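# Move croutons from pan to plate, return pan

## Task

Transfer all croutons out of the frying pan so they rest on the dinner plate (letting them drop onto it is fine). Afterwards put the pan back so it sits level and centred on the hot plate. Both the hot plate and the dinner plate must finish lying level on the table, and nothing may count as placed if the robot is what holds it there. Finish by opening the hand and withdrawing the arm. Knocking or putting anything off the table fails the job.

## Robot and tools

Robot: a single six-joint arm carrying a five-finger right hand. Everything is steered through one reference spot, the hand point: it rides with the palm, 0.05 m out from it, where the index pad meets the thumb tip in a pinch. Its own axes: +z runs along the straightened fingers (fingertips reach 0.06 to 0.07 m past the point), +y leaves the palm face, +x crosses the palm toward the little finger. A rigid bracket on the little-finger side of the wrist juts 0.03 m beyond the point along +y and 0.11 m across the palm; it can strike objects.

World frame: origin on the table surface under the arm base, +z up, +y to the left when facing along +x. Results report the hand point position in metres and orientation as a wxyz quaternion, plus velocities, all in this world frame. Reported position may be slightly wrong at long reach.

The row (14 numbers, all in [-1, 1], one list for the single arm): dx, dy, dz, rx, ry, rz, then little, ring, middle, index, thumb_bend, thumb_turn, force_limit, speed.
- dx..rz are an offset, not a pose: expressed in the hand point's own axes and measured from the hand point pose shown in the most recent result (or from the current pose if none has shown it yet, or for later calls in the same reply). Every row in one action counts from that same base, not from the row before. 1.0 equals 0.6 m for dx/dy/dz and 180 degrees for rx/ry/rz; the three rotation numbers form one rotation vector. All zeros is not idle: it pulls the hand back to the base pose.
- Finger numbers are absolute targets: +1 straight/open, -1 curled into the palm. thumb_bend +1 straight, -1 fully bent. thumb_turn +1 beside the palm, -1 across in front of it. A pinch is roughly index -0.22, thumb_bend -0.75, thumb_turn -0.57. For a whole-hand wrap (objects 0.035 to 0.08 m wide), turn the thumb fully in front before arriving.
- force_limit maps -1..+1 to about 0..10 N at the fingertip (0..15 N for both thumb motors); it only stops closing motion. speed maps -1..+1 to nearly zero..full (full travel 0.6 s). For a soft grip close at speed -0.9 or lower.
Each step the commanded pose is clipped to within 100 mm and 16 degrees of the measured one; motion lags commands by about 0.17 s. A motor only starts when its target changes by at least 0.01; repeating identical numbers keeps a grip. To loosen, send a target more open than hand_measured.

Tools:
- execute_actions {"actions": [...], "pictures": bool}. Empty list = just read the state. One action: {"rows": [[14 numbers], ...], "steps": n}, at most 15 rows and 15 steps of 1/30 s (default 15); the last row repeats to fill. One wait: {"steps": n}, up to 300, counted from the previous result. A rejected call sends nothing.
- move {"target": [14 numbers], "speed": m/s, "stop_force": N}. Drives the hand point in a straight line toward the offset pose in target (same offset rules as above); hand numbers are sent at the start. speed 0.002 to 0.5 (default 0.25), rotation capped at twice that in rad/s. Path lasts 0.5 to 10 s and is cut at 10 s. It does not avoid obstacles and can overshoot speed. Optional stop_force 9 to 40 N halts the path when the wrist sensor feels that much extra push along the direction of travel, then backs off two steps and holds; unreliable when the move rotates, refused in the first 0.2 s, and should be omitted when moving away from a surface you press on.
- wait {"seconds": 0 to 10}: let time run with no new command.
- zoom_image {"camera": "cam_high"|"cam_low"|"cam_wrist", "region": [x0, y0, x1, y1]} in pixels, max 504 by 504. Images: cam_high 896x504, cam_low 896x504, cam_wrist 616x616.
- show_instructions {}: shows the reference image pages.
- finished_scene {"scene": n}: ends the scene irreversibly and grades it.

Reading results: the move line reports the ending: done (resting near target), off_target, moving, held (a safety check blocked the final step), fault, or contact (stop_force triggered). limits=paced means clipping; limits=held means some steps were blocked, after which the arm may surge. "pose unreachable" and HELD flag altered or withheld commands. "Hand target" gives the pose now being driven to. hand_measured, hand_stopped_by (moving, target, force, stalled, fault) and hand_load_n list six values in motor order; a load near 0 on all fingers means the grip was lost. Wrist force and torque are in hand axes, noisy (offset up to about 4 N, noise up to 2.4 N), saturating near 50 N; "no reading" is harmless.

Avoid: pressing past contact with this stiff arm, fast impacts, joint torque beyond 132 N m (first three joints) or 24.6 N m (wrist joints), or any external force of 150 N; each causes a 10 s stop. Long holding heats motors (warning at 70 °C, brake stop at 85 °C). Do not drop, slam or shove objects, and never push anything off the table. Loose objects can occasionally be nudged by outside disturbances, so check the final state before ending.

Each tool is called after "Request:" as name([rows], argument=value, ...), one row to a line, values as JSON.

Reference images:

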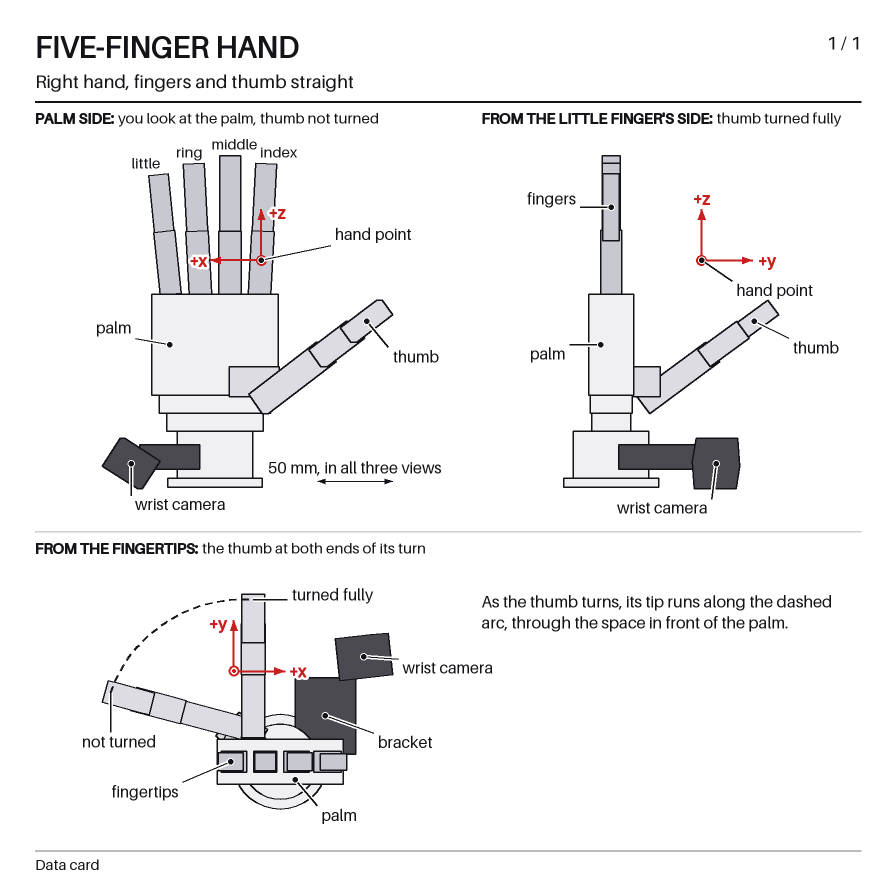

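## Session

Request:
execute_actions(actions=[])

Scene clock: 0.00 s of 6600.00 s.
end_effector_position=(+0.5892, +0.2317, +0.1977) hand_measured=(+1.000, +1.000, +1.000, +1.000, +1.000, +1.000) hand_load_n=(+0.0, +0.0, +0.0, +0.0, +0.0, +0.0) hand_stopped_by=(target, target, target, target, target, target) hand_force_limit=0.00 hand_speed=-0.80 end_effector_quat_wxyz=(+0.440, +0.510, +0.732, +0.102) end_effector_velocity=(-0.000, +0.000, -0.000) end_effector_angular_velocity=(+0.001, +0.000, +0.001)
Joint positions: [ 0.032 -1.438  1.897  0.196  1.502  0.016]
Joint velocities: [ 0.    -0.001  0.001  0.    -0.001  0.   ]
Motor temperatures (°C, as the motors report them): [26 26 30 36 33 34]
Wrist force (N, on the end effector, along its own x y z axes, offset not removed): no reading
Wrist torque (N m, same axes, about the end effector's origin, offset not removed): no reading
Hand target: +0.589, +0.232, +0.198; +0.440, +0.510, +0.732, +0.102

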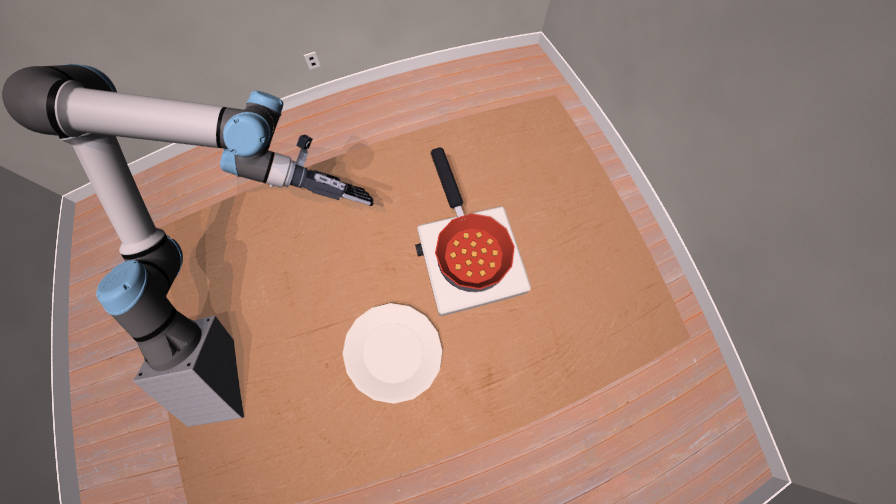

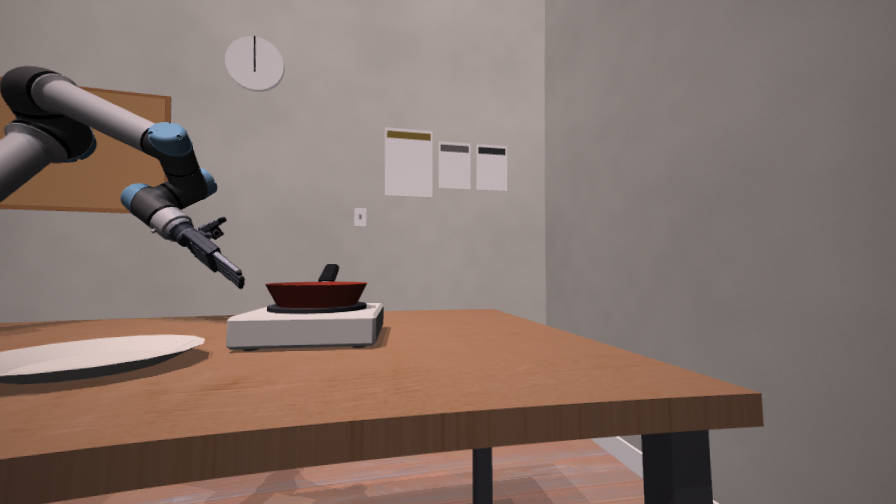

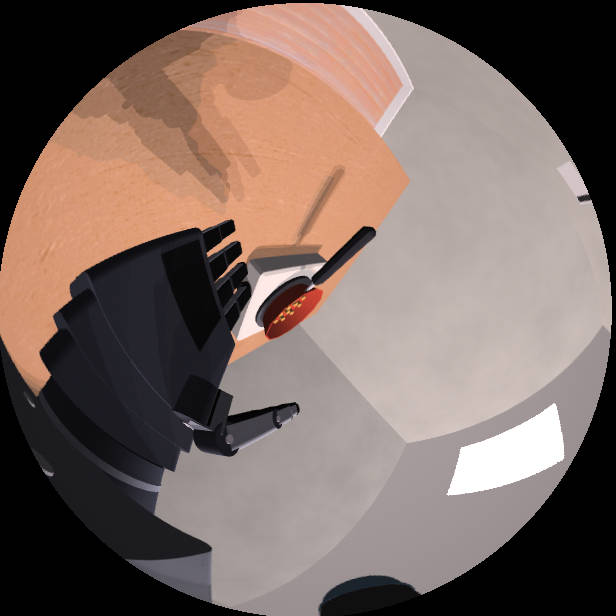

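Request:
move(target=[-0.008,0.203,0.29,-0.11,-0.093,-0.821,1,1,1,1,1,-1,0.5,0.5])

Scene clock: 34.13 s of 6600.00 s.
end_effector_position=(+0.7998, +0.2317, +0.1702) hand_measured=(+1.000, +1.000, +1.000, +1.000, +1.000, -1.000) hand_load_n=(+0.0, +0.0, +0.0, +0.0, +0.0, +0.0) hand_stopped_by=(target, target, target, target, target, target) hand_force_limit=0.50 hand_speed=0.50 end_effector_quat_wxyz=(-0.355, +0.609, -0.615, +0.354) end_effector_velocity=(+0.001, +0.001, -0.000) end_effector_angular_velocity=(-0.009, +0.006, +0.007)
Joint positions: [-0.185 -0.978  1.222  0.153  1.119 -2.634]
Joint velocities: [ 0.001  0.005 -0.011  0.011 -0.003 -0.013]
Motor temperatures (°C, as the motors report them): [26 26 30 36 33 34]
Wrist force (N, on the end effector, along its own x y z axes, offset not removed): [0.9 1.0 -0.4]
Wrist torque (N m, same axes, about the end effector's origin, offset not removed): [0.32 -0.14 -0.23]
Hand target: +0.800, +0.232, +0.170; -0.355, +0.610, -0.614, +0.354
Off the commanded pose: 0.000 m, 0 deg.
After step 90, 25.40 s passed at rest.
move: done
camera_calibration (this result's frames):
cam_wrist: T_world_to_cam=[[-0.502533, 0.0835797, -0.860509, 0.523002], [-0.400333, 0.859686, 0.317292, 0.072958], [0.766286, 0.50394, -0.39856, -0.529825], [0, 0, 0, 1]] pos_world=[0.69803, 0.160566, 0.215731]

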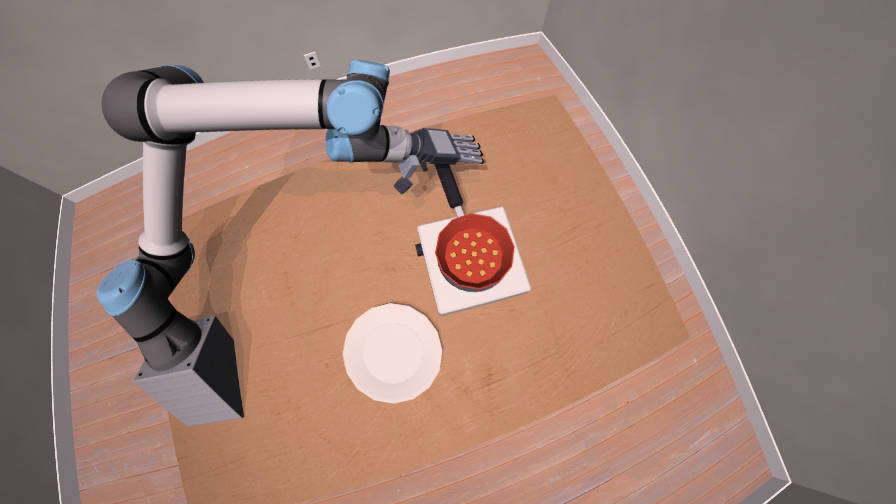

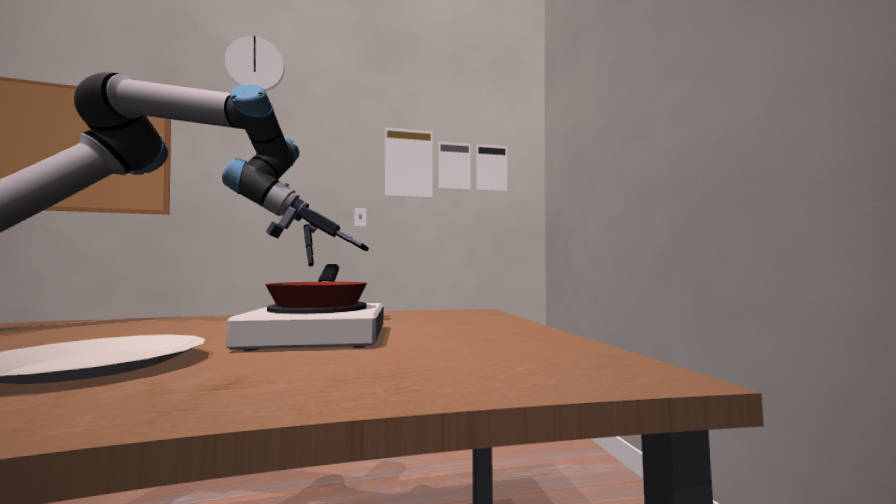

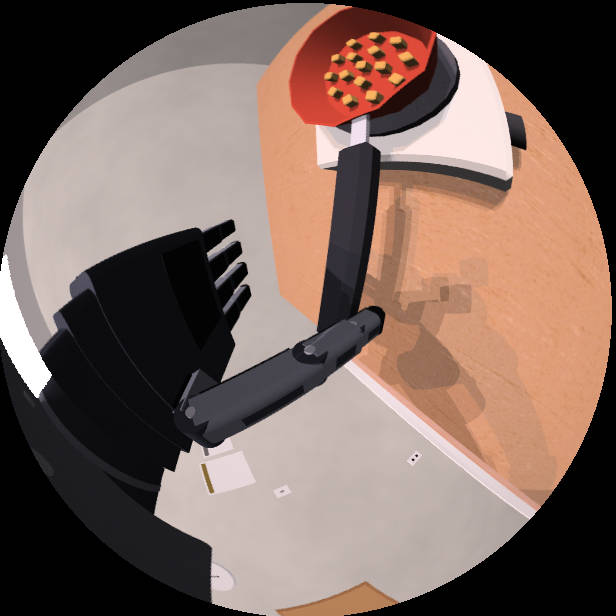

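Request:
move(target=[0.02,0.108,0.0625,0,0,0,1,1,1,1,1,-1,0.5,0.5], speed=0.05, stop_force=10)

Request:
zoom_image(camera="cam_low", region=[200,180,440,320])

Scene clock: 44.10 s of 6600.00 s.
end_effector_position=(+0.8000, +0.2201, +0.0955) hand_measured=(+1.000, +1.000, +1.000, +1.000, +1.000, -1.000) hand_load_n=(+0.0, +0.0, +0.0, +0.0, +0.0, +0.0) hand_stopped_by=(target, target, target, target, target, target) hand_force_limit=0.50 hand_speed=0.50 end_effector_quat_wxyz=(-0.355, +0.609, -0.615, +0.353) end_effector_velocity=(+0.000, -0.000, -0.002) end_effector_angular_velocity=(+0.000, +0.000, +0.000)
Joint positions: [-0.125 -0.912  1.29   0.008  1.175 -2.609]
Joint velocities: [ 0.002  0.002  0.001 -0.004  0.002  0.001]
Motor temperatures (°C, as the motors report them): [26 26 30 36 33 34]
Wrist force (N, on the end effector, along its own x y z axes, offset not removed): [1.2 2.3 -0.7]
Wrist torque (N m, same axes, about the end effector's origin, offset not removed): [0.54 0.09 -0.13]
Hand target: +0.800, +0.220, +0.095; -0.355, +0.609, -0.615, +0.353
Off the commanded pose: 0.000 m, 0 deg.
After step 90, 5.07 s passed at rest.
move: done
camera_calibration (this result's frames):
cam_wrist: T_world_to_cam=[[-0.502542, 0.0835941, -0.860502, 0.459791], [-0.400334, 0.859677, 0.317313, 0.106705], [0.76628, 0.503951, -0.398558, -0.553933], [0, 0, 0, 1]] pos_world=[0.698249, 0.148987, 0.141017]

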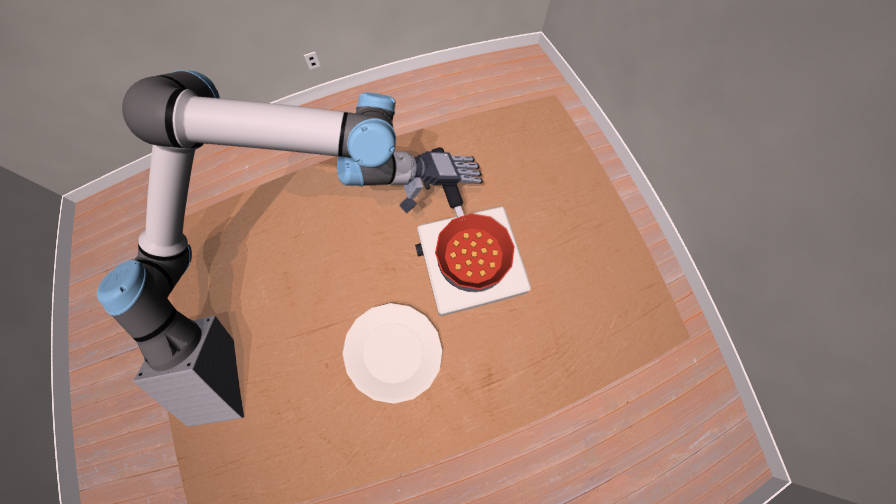

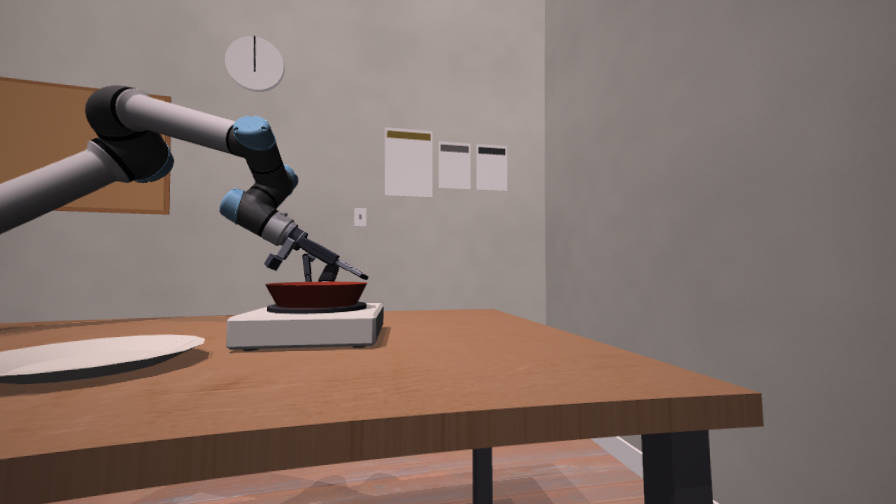

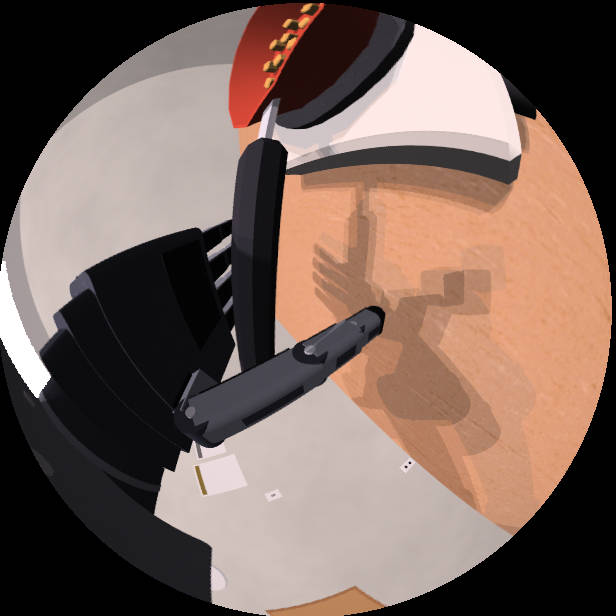

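Region (200, 180, 440, 320) of cam_low's 896x504 image, scaled by 2.100, with more detail than that image has; it fills the top 294 rows of this view, and the rest is white.

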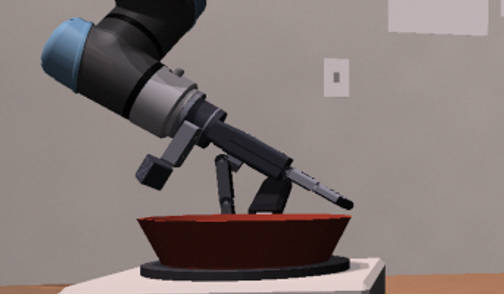

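Request:
move(target=[0,0.01,0.015,0.083,0,0.055,1,1,1,1,1,-1,0.5,0.5], speed=0.04)

Request:
zoom_image(camera="cam_low", region=[200,180,440,320])

Scene clock: 54.30 s of 6600.00 s.
end_effector_position=(+0.8048, +0.2201, +0.0859) hand_measured=(+1.000, +1.000, +1.000, +1.000, +1.000, -1.000) hand_load_n=(+0.0, +0.0, +0.0, +0.0, +0.0, +0.0) hand_stopped_by=(target, target, target, target, target, target) hand_force_limit=0.50 hand_speed=0.50 end_effector_quat_wxyz=(+0.460, -0.503, +0.614, -0.398) end_effector_velocity=(+0.001, -0.000, -0.000) end_effector_angular_velocity=(+0.004, -0.010, -0.004)
Joint positions: [-0.063 -0.956  1.522 -0.398  1.394 -2.357]
Joint velocities: [ 0.003  0.     0.005 -0.012  0.011  0.007]
Motor temperatures (°C, as the motors report them): [26 26 30 36 33 34]
Wrist force (N, on the end effector, along its own x y z axes, offset not removed): [0.4 1.3 -1.5]
Wrist torque (N m, same axes, about the end effector's origin, offset not removed): [0.62 0.05 -0.10]
Hand target: +0.805, +0.220, +0.086; +0.460, -0.503, +0.614, -0.398
Off the commanded pose: 0.000 m, 0 deg.
After step 90, 3.03 s passed at rest.
move: done
camera_calibration (this result's frames):
cam_wrist: T_world_to_cam=[[-0.252338, 0.250771, -0.93458, 0.222118], [-0.411391, 0.846397, 0.338186, 0.121688], [0.875833, 0.469814, -0.110413, -0.666858], [0, 0, 0, 1]] pos_world=[0.690167, 0.154602, 0.0928044]

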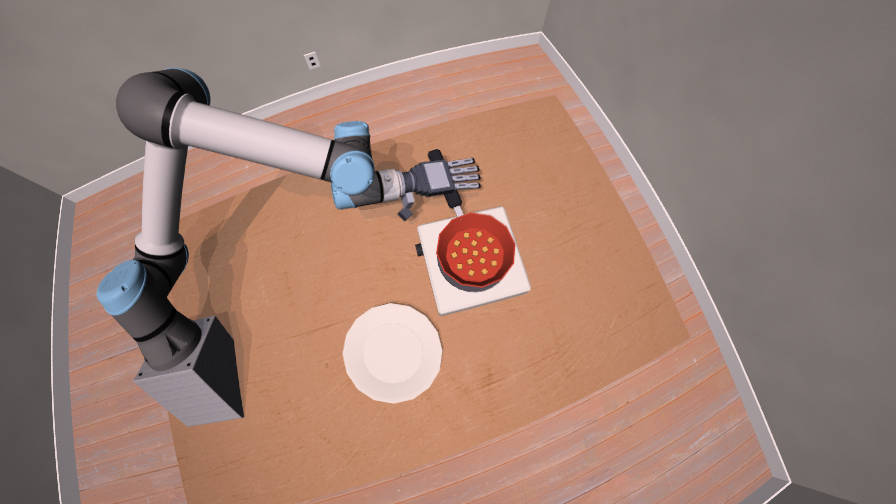

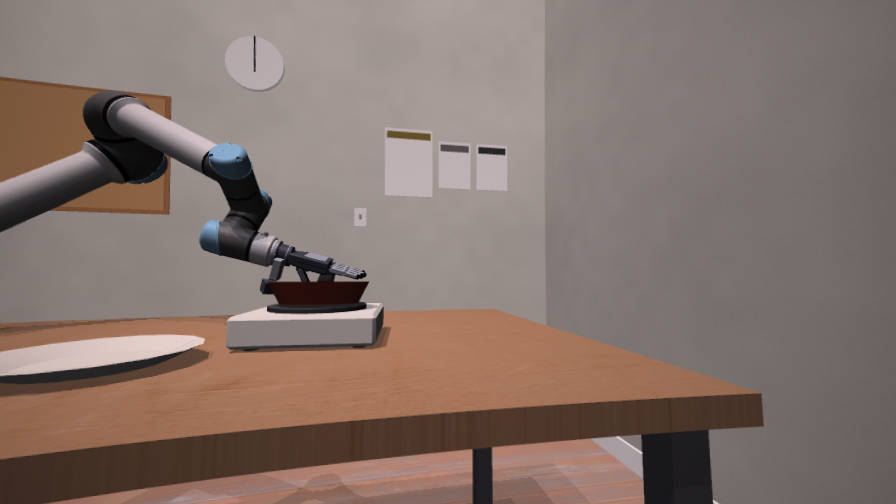

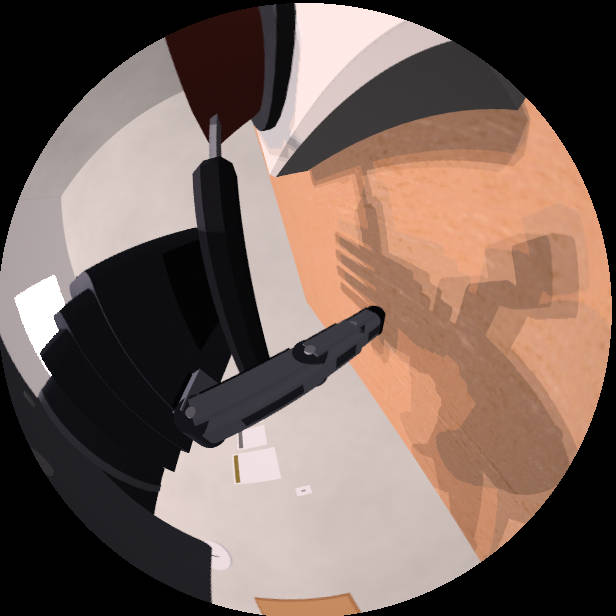

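Region (200, 180, 440, 320) of cam_low's 896x504 image, scaled by 2.100, with more detail than that image has; it fills the top 294 rows of this view, and the rest is white.

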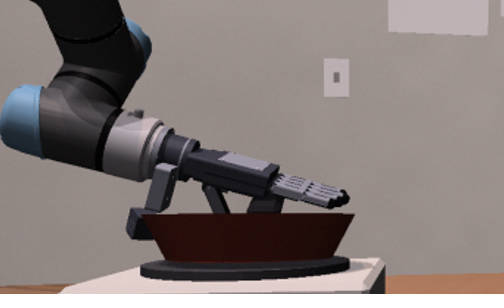

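Touching (pan slightly tipped). Back off slightly and close.

Request:
move(target=[0,-0.006,0,0,0,0,-1,-1,-1,-1,1,-1,1,-0.3], speed=0.04)

Request:
move(target=[0,0,0,0,0,0,-1,-1,-1,-1,-1,-1,1,-0.3])

Scene clock: 63.70 s of 6600.00 s.
end_effector_position=(+0.8057, +0.2195, +0.0893) hand_measured=(-1.000, -1.000, -1.000, -1.000, +1.000, -1.000) hand_load_n=(+2.0, +0.0, +0.0, +0.0, +0.0, +0.0) hand_stopped_by=(target, target, target, target, target, target) hand_force_limit=1.00 hand_speed=-0.30 end_effector_quat_wxyz=(+0.460, -0.503, +0.614, -0.398) end_effector_velocity=(-0.000, -0.000, -0.001) end_effector_angular_velocity=(+0.000, +0.002, +0.001)
Joint positions: [-0.068 -0.959  1.519 -0.392  1.389 -2.358]
Joint velocities: [-0.     0.001  0.    -0.    -0.002  0.   ]
Motor temperatures (°C, as the motors report them): [26 26 30 36 33 34]
Wrist force (N, on the end effector, along its own x y z axes, offset not removed): [1.0 4.4 -0.1]
Wrist torque (N m, same axes, about the end effector's origin, offset not removed): [0.48 -0.28 0.14]
Hand target: +0.806, +0.219, +0.089; +0.460, -0.503, +0.614, -0.398
Off the commanded pose: 0.000 m, 0 deg.
After step 90, 4.40 s passed at rest.
move: done
camera_calibration (this result's frames):
cam_wrist: T_world_to_cam=[[-0.252391, 0.250774, -0.934565, 0.225735], [-0.411384, 0.84639, 0.338213, 0.121425], [0.875821, 0.469826, -0.110457, -0.666957], [0, 0, 0, 1]] pos_world=[0.69106, 0.153973, 0.0962263]

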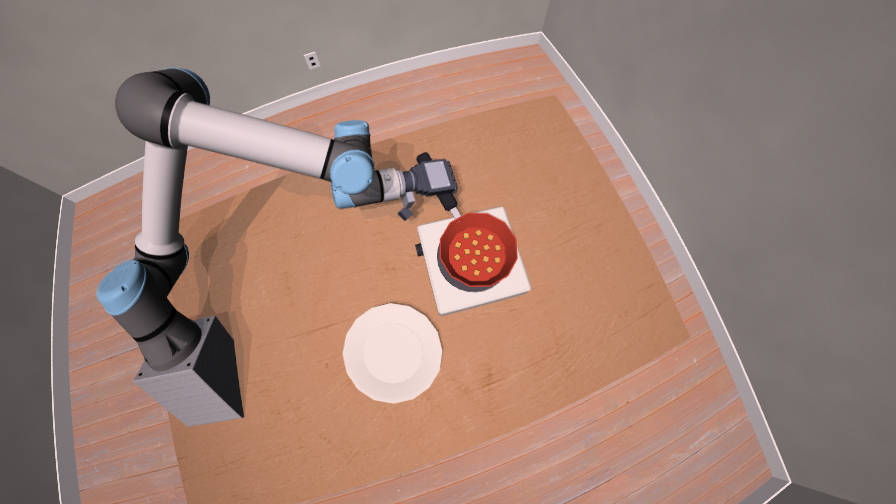

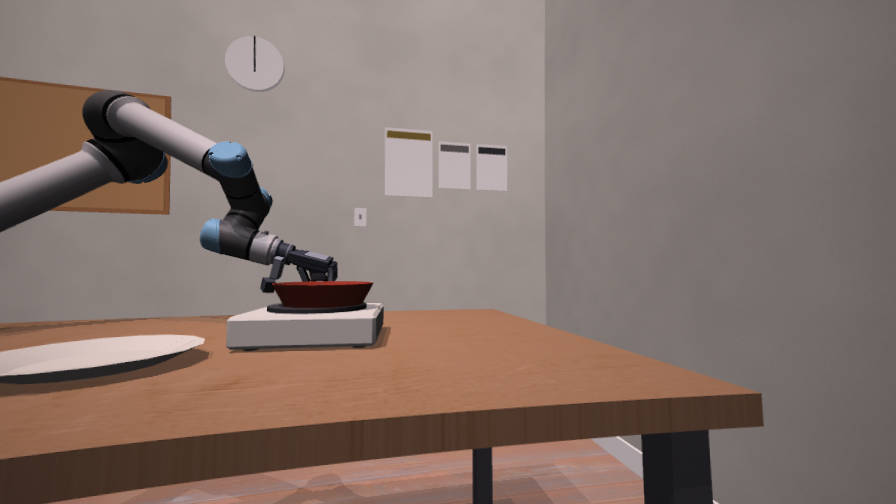

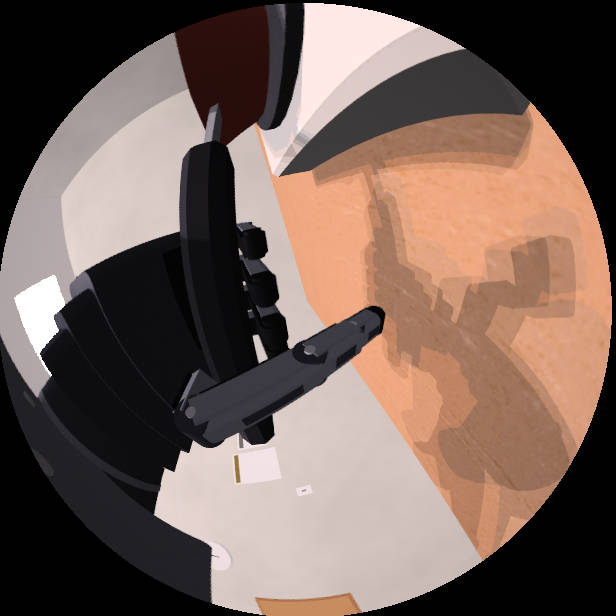

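Scene clock: 65.53 s of 6600.00 s.
end_effector_position=(+0.8057, +0.2195, +0.0893) hand_measured=(-1.000, -1.000, -1.000, -1.000, -0.102, -1.000) hand_load_n=(+2.0, +0.0, -2.5, +0.0, +15.0, +4.0) hand_stopped_by=(target, target, target, target, force, target) hand_force_limit=1.00 hand_speed=-0.30 end_effector_quat_wxyz=(+0.460, -0.503, +0.614, -0.398) end_effector_velocity=(+0.000, -0.002, +0.001) end_effector_angular_velocity=(-0.001, -0.001, -0.003)
Joint positions: [-0.068 -0.959  1.519 -0.392  1.389 -2.358]
Joint velocities: [-0.002  0.     0.     0.     0.001 -0.   ]
Motor temperatures (°C, as the motors report them): [26 26 30 36 33 34]
Wrist force (N, on the end effector, along its own x y z axes, offset not removed): [0.5 3.2 0.8]
Wrist torque (N m, same axes, about the end effector's origin, offset not removed): [0.18 -0.23 -0.01]
Hand target: +0.806, +0.219, +0.089; +0.460, -0.503, +0.614, -0.398
Off the commanded pose: 0.000 m, 0 deg.
move: done
camera_calibration (this result's frames):
cam_wrist: T_world_to_cam=[[-0.252391, 0.250774, -0.934565, 0.225735], [-0.411383, 0.84639, 0.338213, 0.121425], [0.875821, 0.469826, -0.110457, -0.666957], [0, 0, 0, 1]] pos_world=[0.691061, 0.153973, 0.0962262]

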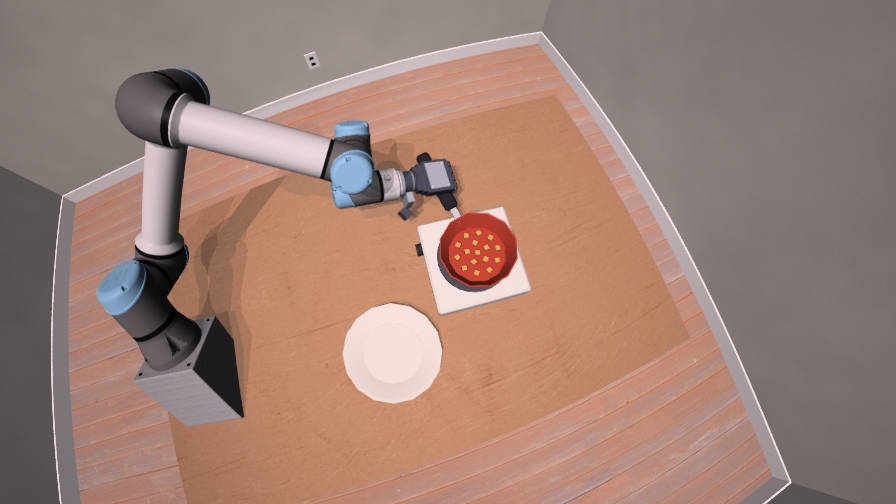

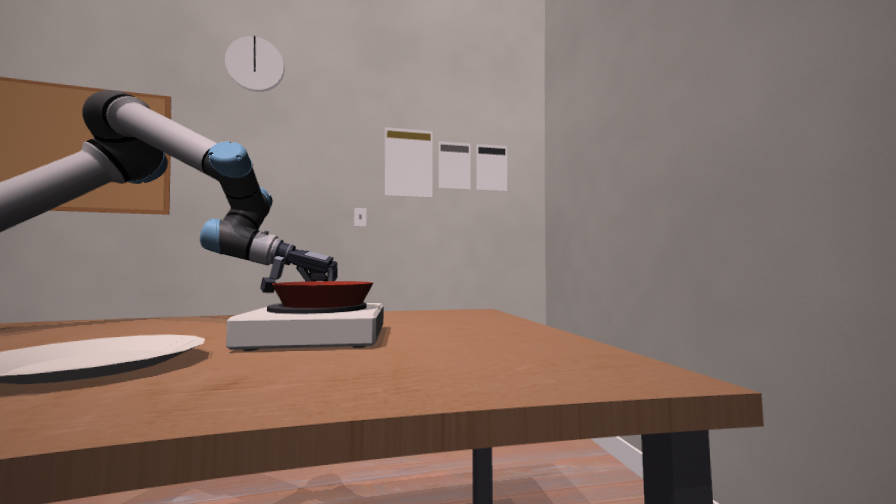

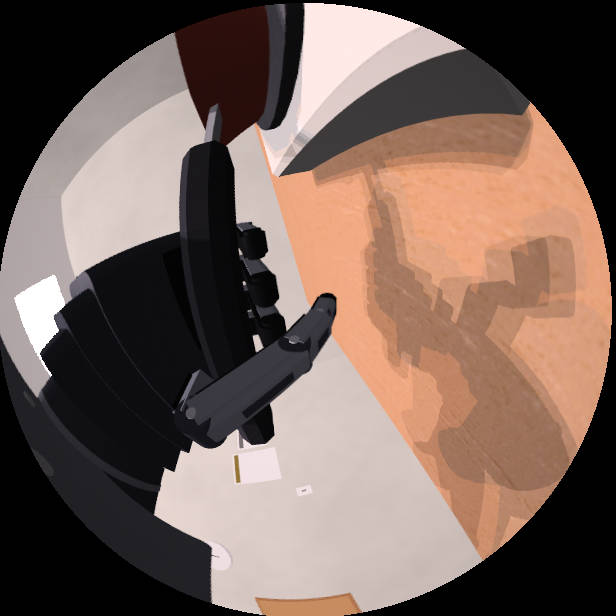

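Request:
move(target=[0,-0.005,0,0,0,0,1,1,1,1,1,-1,1,0.3], speed=0.04)

Request:
move(target=[0,0,-0.04,0,-0.07,0,1,1,1,1,1,-1,1,0.3], speed=0.04)

Request:
move(target=[0,0,0,0,0,0,1,1,1,1,-0.7,-1,-0.6,-0.5])

Scene clock: 72.97 s of 6600.00 s.
end_effector_position=(+0.8065, +0.2190, +0.0921) hand_measured=(+1.000, +1.000, +1.000, +1.000, +1.000, -1.000) hand_load_n=(+0.0, +0.0, +0.0, +0.0, +0.0, +0.0) hand_stopped_by=(target, target, target, target, target, target) hand_force_limit=1.00 hand_speed=0.30 end_effector_quat_wxyz=(+0.460, -0.503, +0.614, -0.398) end_effector_velocity=(-0.000, -0.000, -0.000) end_effector_angular_velocity=(+0.000, +0.000, -0.001)
Joint positions: [-0.072 -0.961  1.516 -0.387  1.386 -2.359]
Joint velocities: [-0.     0.001  0.     0.     0.001  0.   ]
Motor temperatures (°C, as the motors report them): [26 26 30 36 33 34]
Wrist force (N, on the end effector, along its own x y z axes, offset not removed): [1.4 2.2 -0.7]
Wrist torque (N m, same axes, about the end effector's origin, offset not removed): [0.41 -0.15 -0.11]
Hand target: +0.806, +0.219, +0.092; +0.460, -0.503, +0.614, -0.398
Off the commanded pose: 0.000 m, 0 deg.
After step 90, 3.23 s passed at rest.
move: done
camera_calibration (this result's frames):
cam_wrist: T_world_to_cam=[[-0.25239, 0.250772, -0.934565, 0.228724], [-0.411383, 0.846391, 0.338211, 0.121215], [0.875821, 0.469826, -0.110458, -0.667053], [0, 0, 0, 1]] pos_world=[0.691813, 0.153446, 0.0990799]

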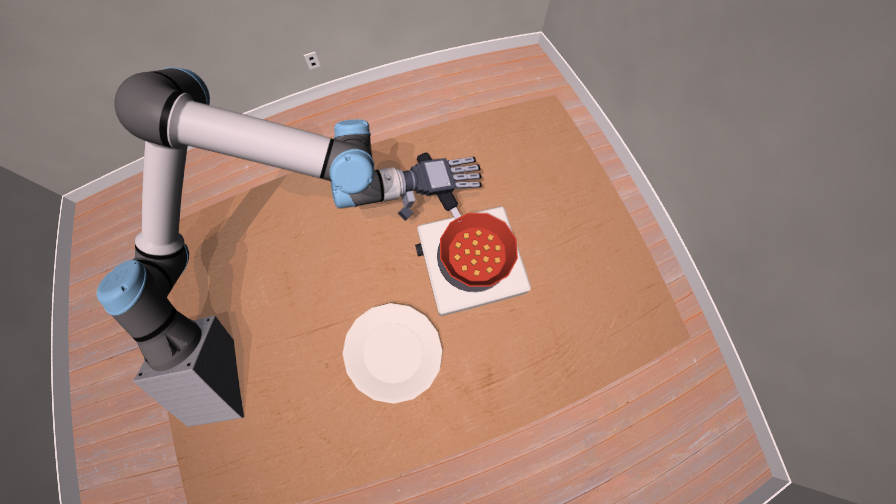

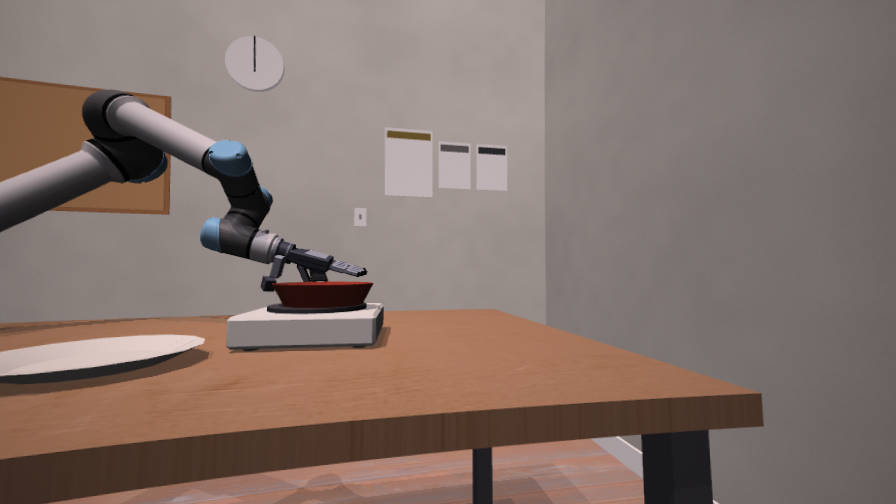

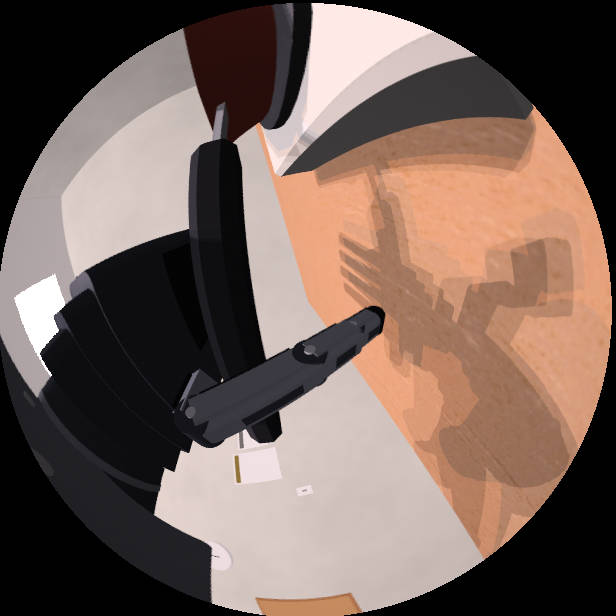

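Scene clock: 75.97 s of 6600.00 s.
end_effector_position=(+0.7834, +0.2196, +0.0984) hand_measured=(+1.000, +1.000, +1.000, +1.000, +1.000, -1.000) hand_load_n=(+0.0, +0.0, +0.0, +0.0, +0.0, +0.0) hand_stopped_by=(target, target, target, target, target, target) hand_force_limit=1.00 hand_speed=0.30 end_effector_quat_wxyz=(+0.524, -0.544, +0.560, -0.341) end_effector_velocity=(-0.001, -0.000, +0.000) end_effector_angular_velocity=(+0.003, -0.002, +0.010)
Joint positions: [-0.144 -0.979  1.659 -0.674  1.161 -2.317]
Joint velocities: [-0.004  0.     0.005 -0.015 -0.01   0.003]
Motor temperatures (°C, as the motors report them): [26 26 30 36 33 34]
Wrist force (N, on the end effector, along its own x y z axes, offset not removed): [0.8 -0.5 -0.9]
Wrist torque (N m, same axes, about the end effector's origin, offset not removed): [0.09 -0.08 -0.24]
Hand target: +0.783, +0.220, +0.098; +0.525, -0.544, +0.559, -0.341
Off the commanded pose: 0.000 m, 0 deg.
move: done
camera_calibration (this result's frames):
cam_wrist: T_world_to_cam=[[-0.268475, 0.247644, -0.93091, 0.241475], [-0.589119, 0.722386, 0.362074, 0.273171], [0.762141, 0.645625, -0.0480507, -0.602153], [0, 0, 0, 1]] pos_world=[0.684686, 0.13163, 0.0969494]

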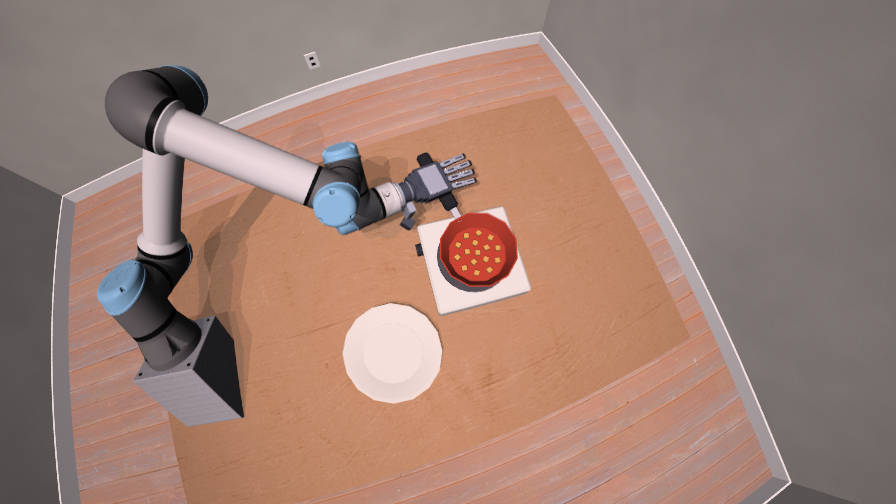

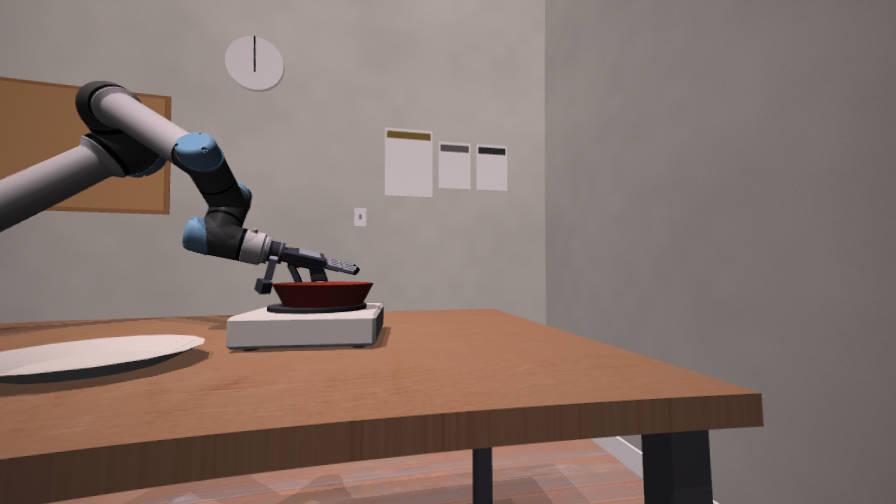

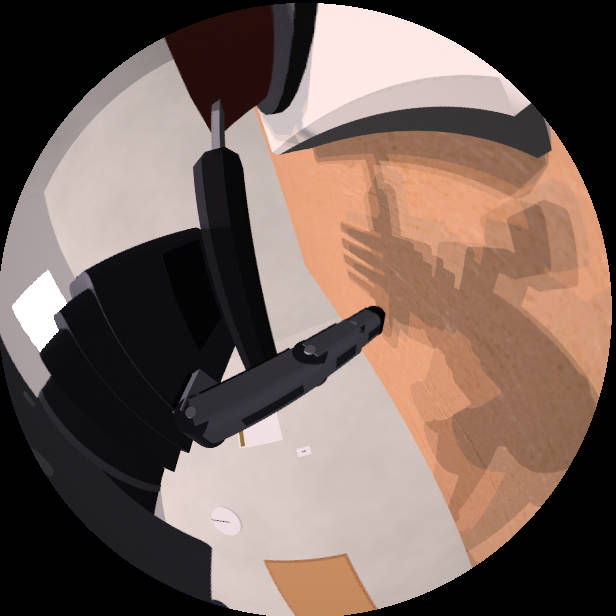

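Scene clock: 79.47 s of 6600.00 s.
end_effector_position=(+0.7834, +0.2196, +0.0984) hand_measured=(+1.000, +1.000, +1.000, +1.000, -0.700, -1.000) hand_load_n=(+0.0, +0.0, +0.0, +0.0, +0.0, +0.0) hand_stopped_by=(target, target, target, target, target, target) hand_force_limit=-0.60 hand_speed=-0.50 end_effector_quat_wxyz=(+0.524, -0.544, +0.560, -0.341) end_effector_velocity=(+0.000, -0.000, +0.000) end_effector_angular_velocity=(-0.000, -0.000, -0.000)
Joint positions: [-0.144 -0.979  1.659 -0.674  1.161 -2.317]
Joint velocities: [-0. -0. -0. -0.  0. -0.]
Motor temperatures (°C, as the motors report them): [26 26 30 36 33 34]
Wrist force (N, on the end effector, along its own x y z axes, offset not removed): [0.6 1.7 0.1]
Wrist torque (N m, same axes, about the end effector's origin, offset not removed): [0.34 -0.02 -0.13]
Hand target: +0.783, +0.220, +0.098; +0.524, -0.544, +0.560, -0.341
Off the commanded pose: 0.000 m, 0 deg.
move: done
camera_calibration (this result's frames):
cam_wrist: T_world_to_cam=[[-0.268475, 0.247644, -0.93091, 0.241475], [-0.58912, 0.722386, 0.362074, 0.273171], [0.762141, 0.645625, -0.0480506, -0.602153], [0, 0, 0, 1]] pos_world=[0.684686, 0.13163, 0.0969495]

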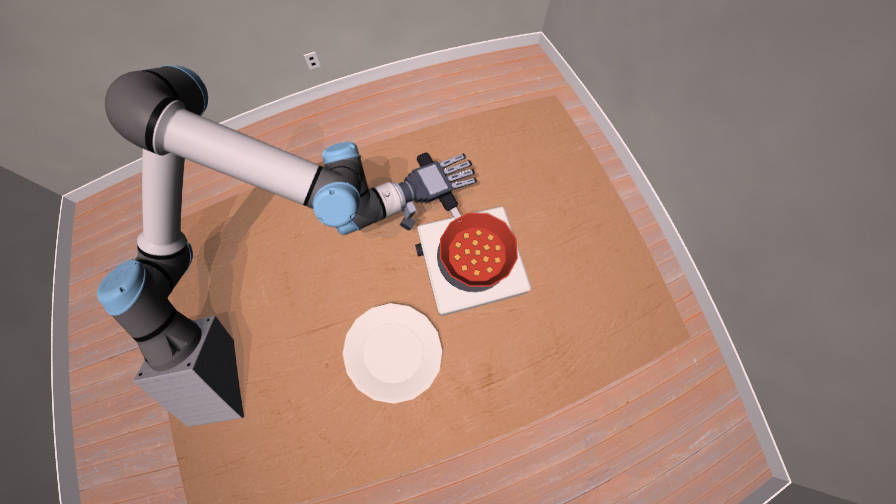

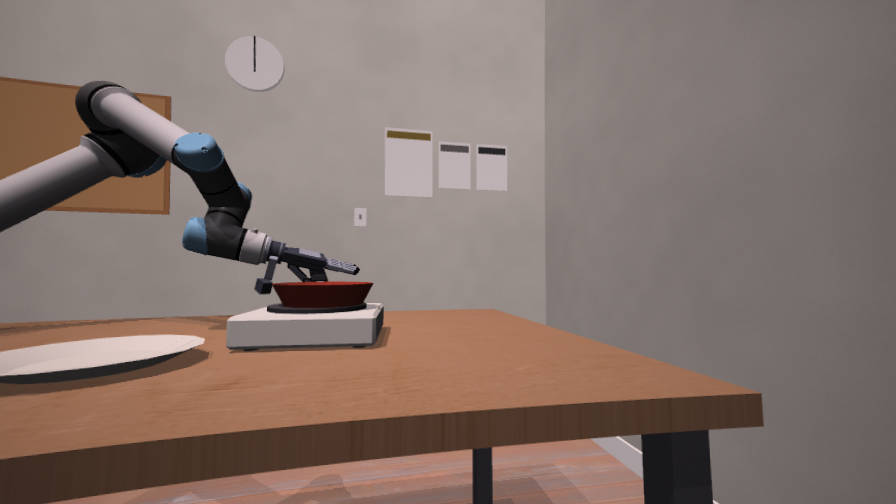

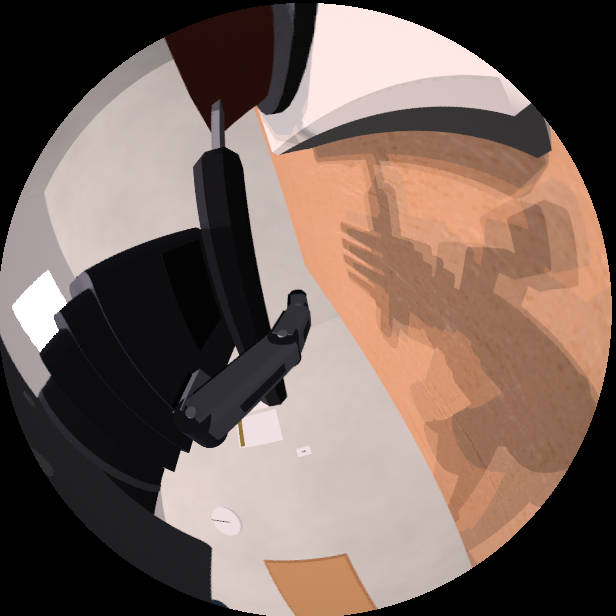

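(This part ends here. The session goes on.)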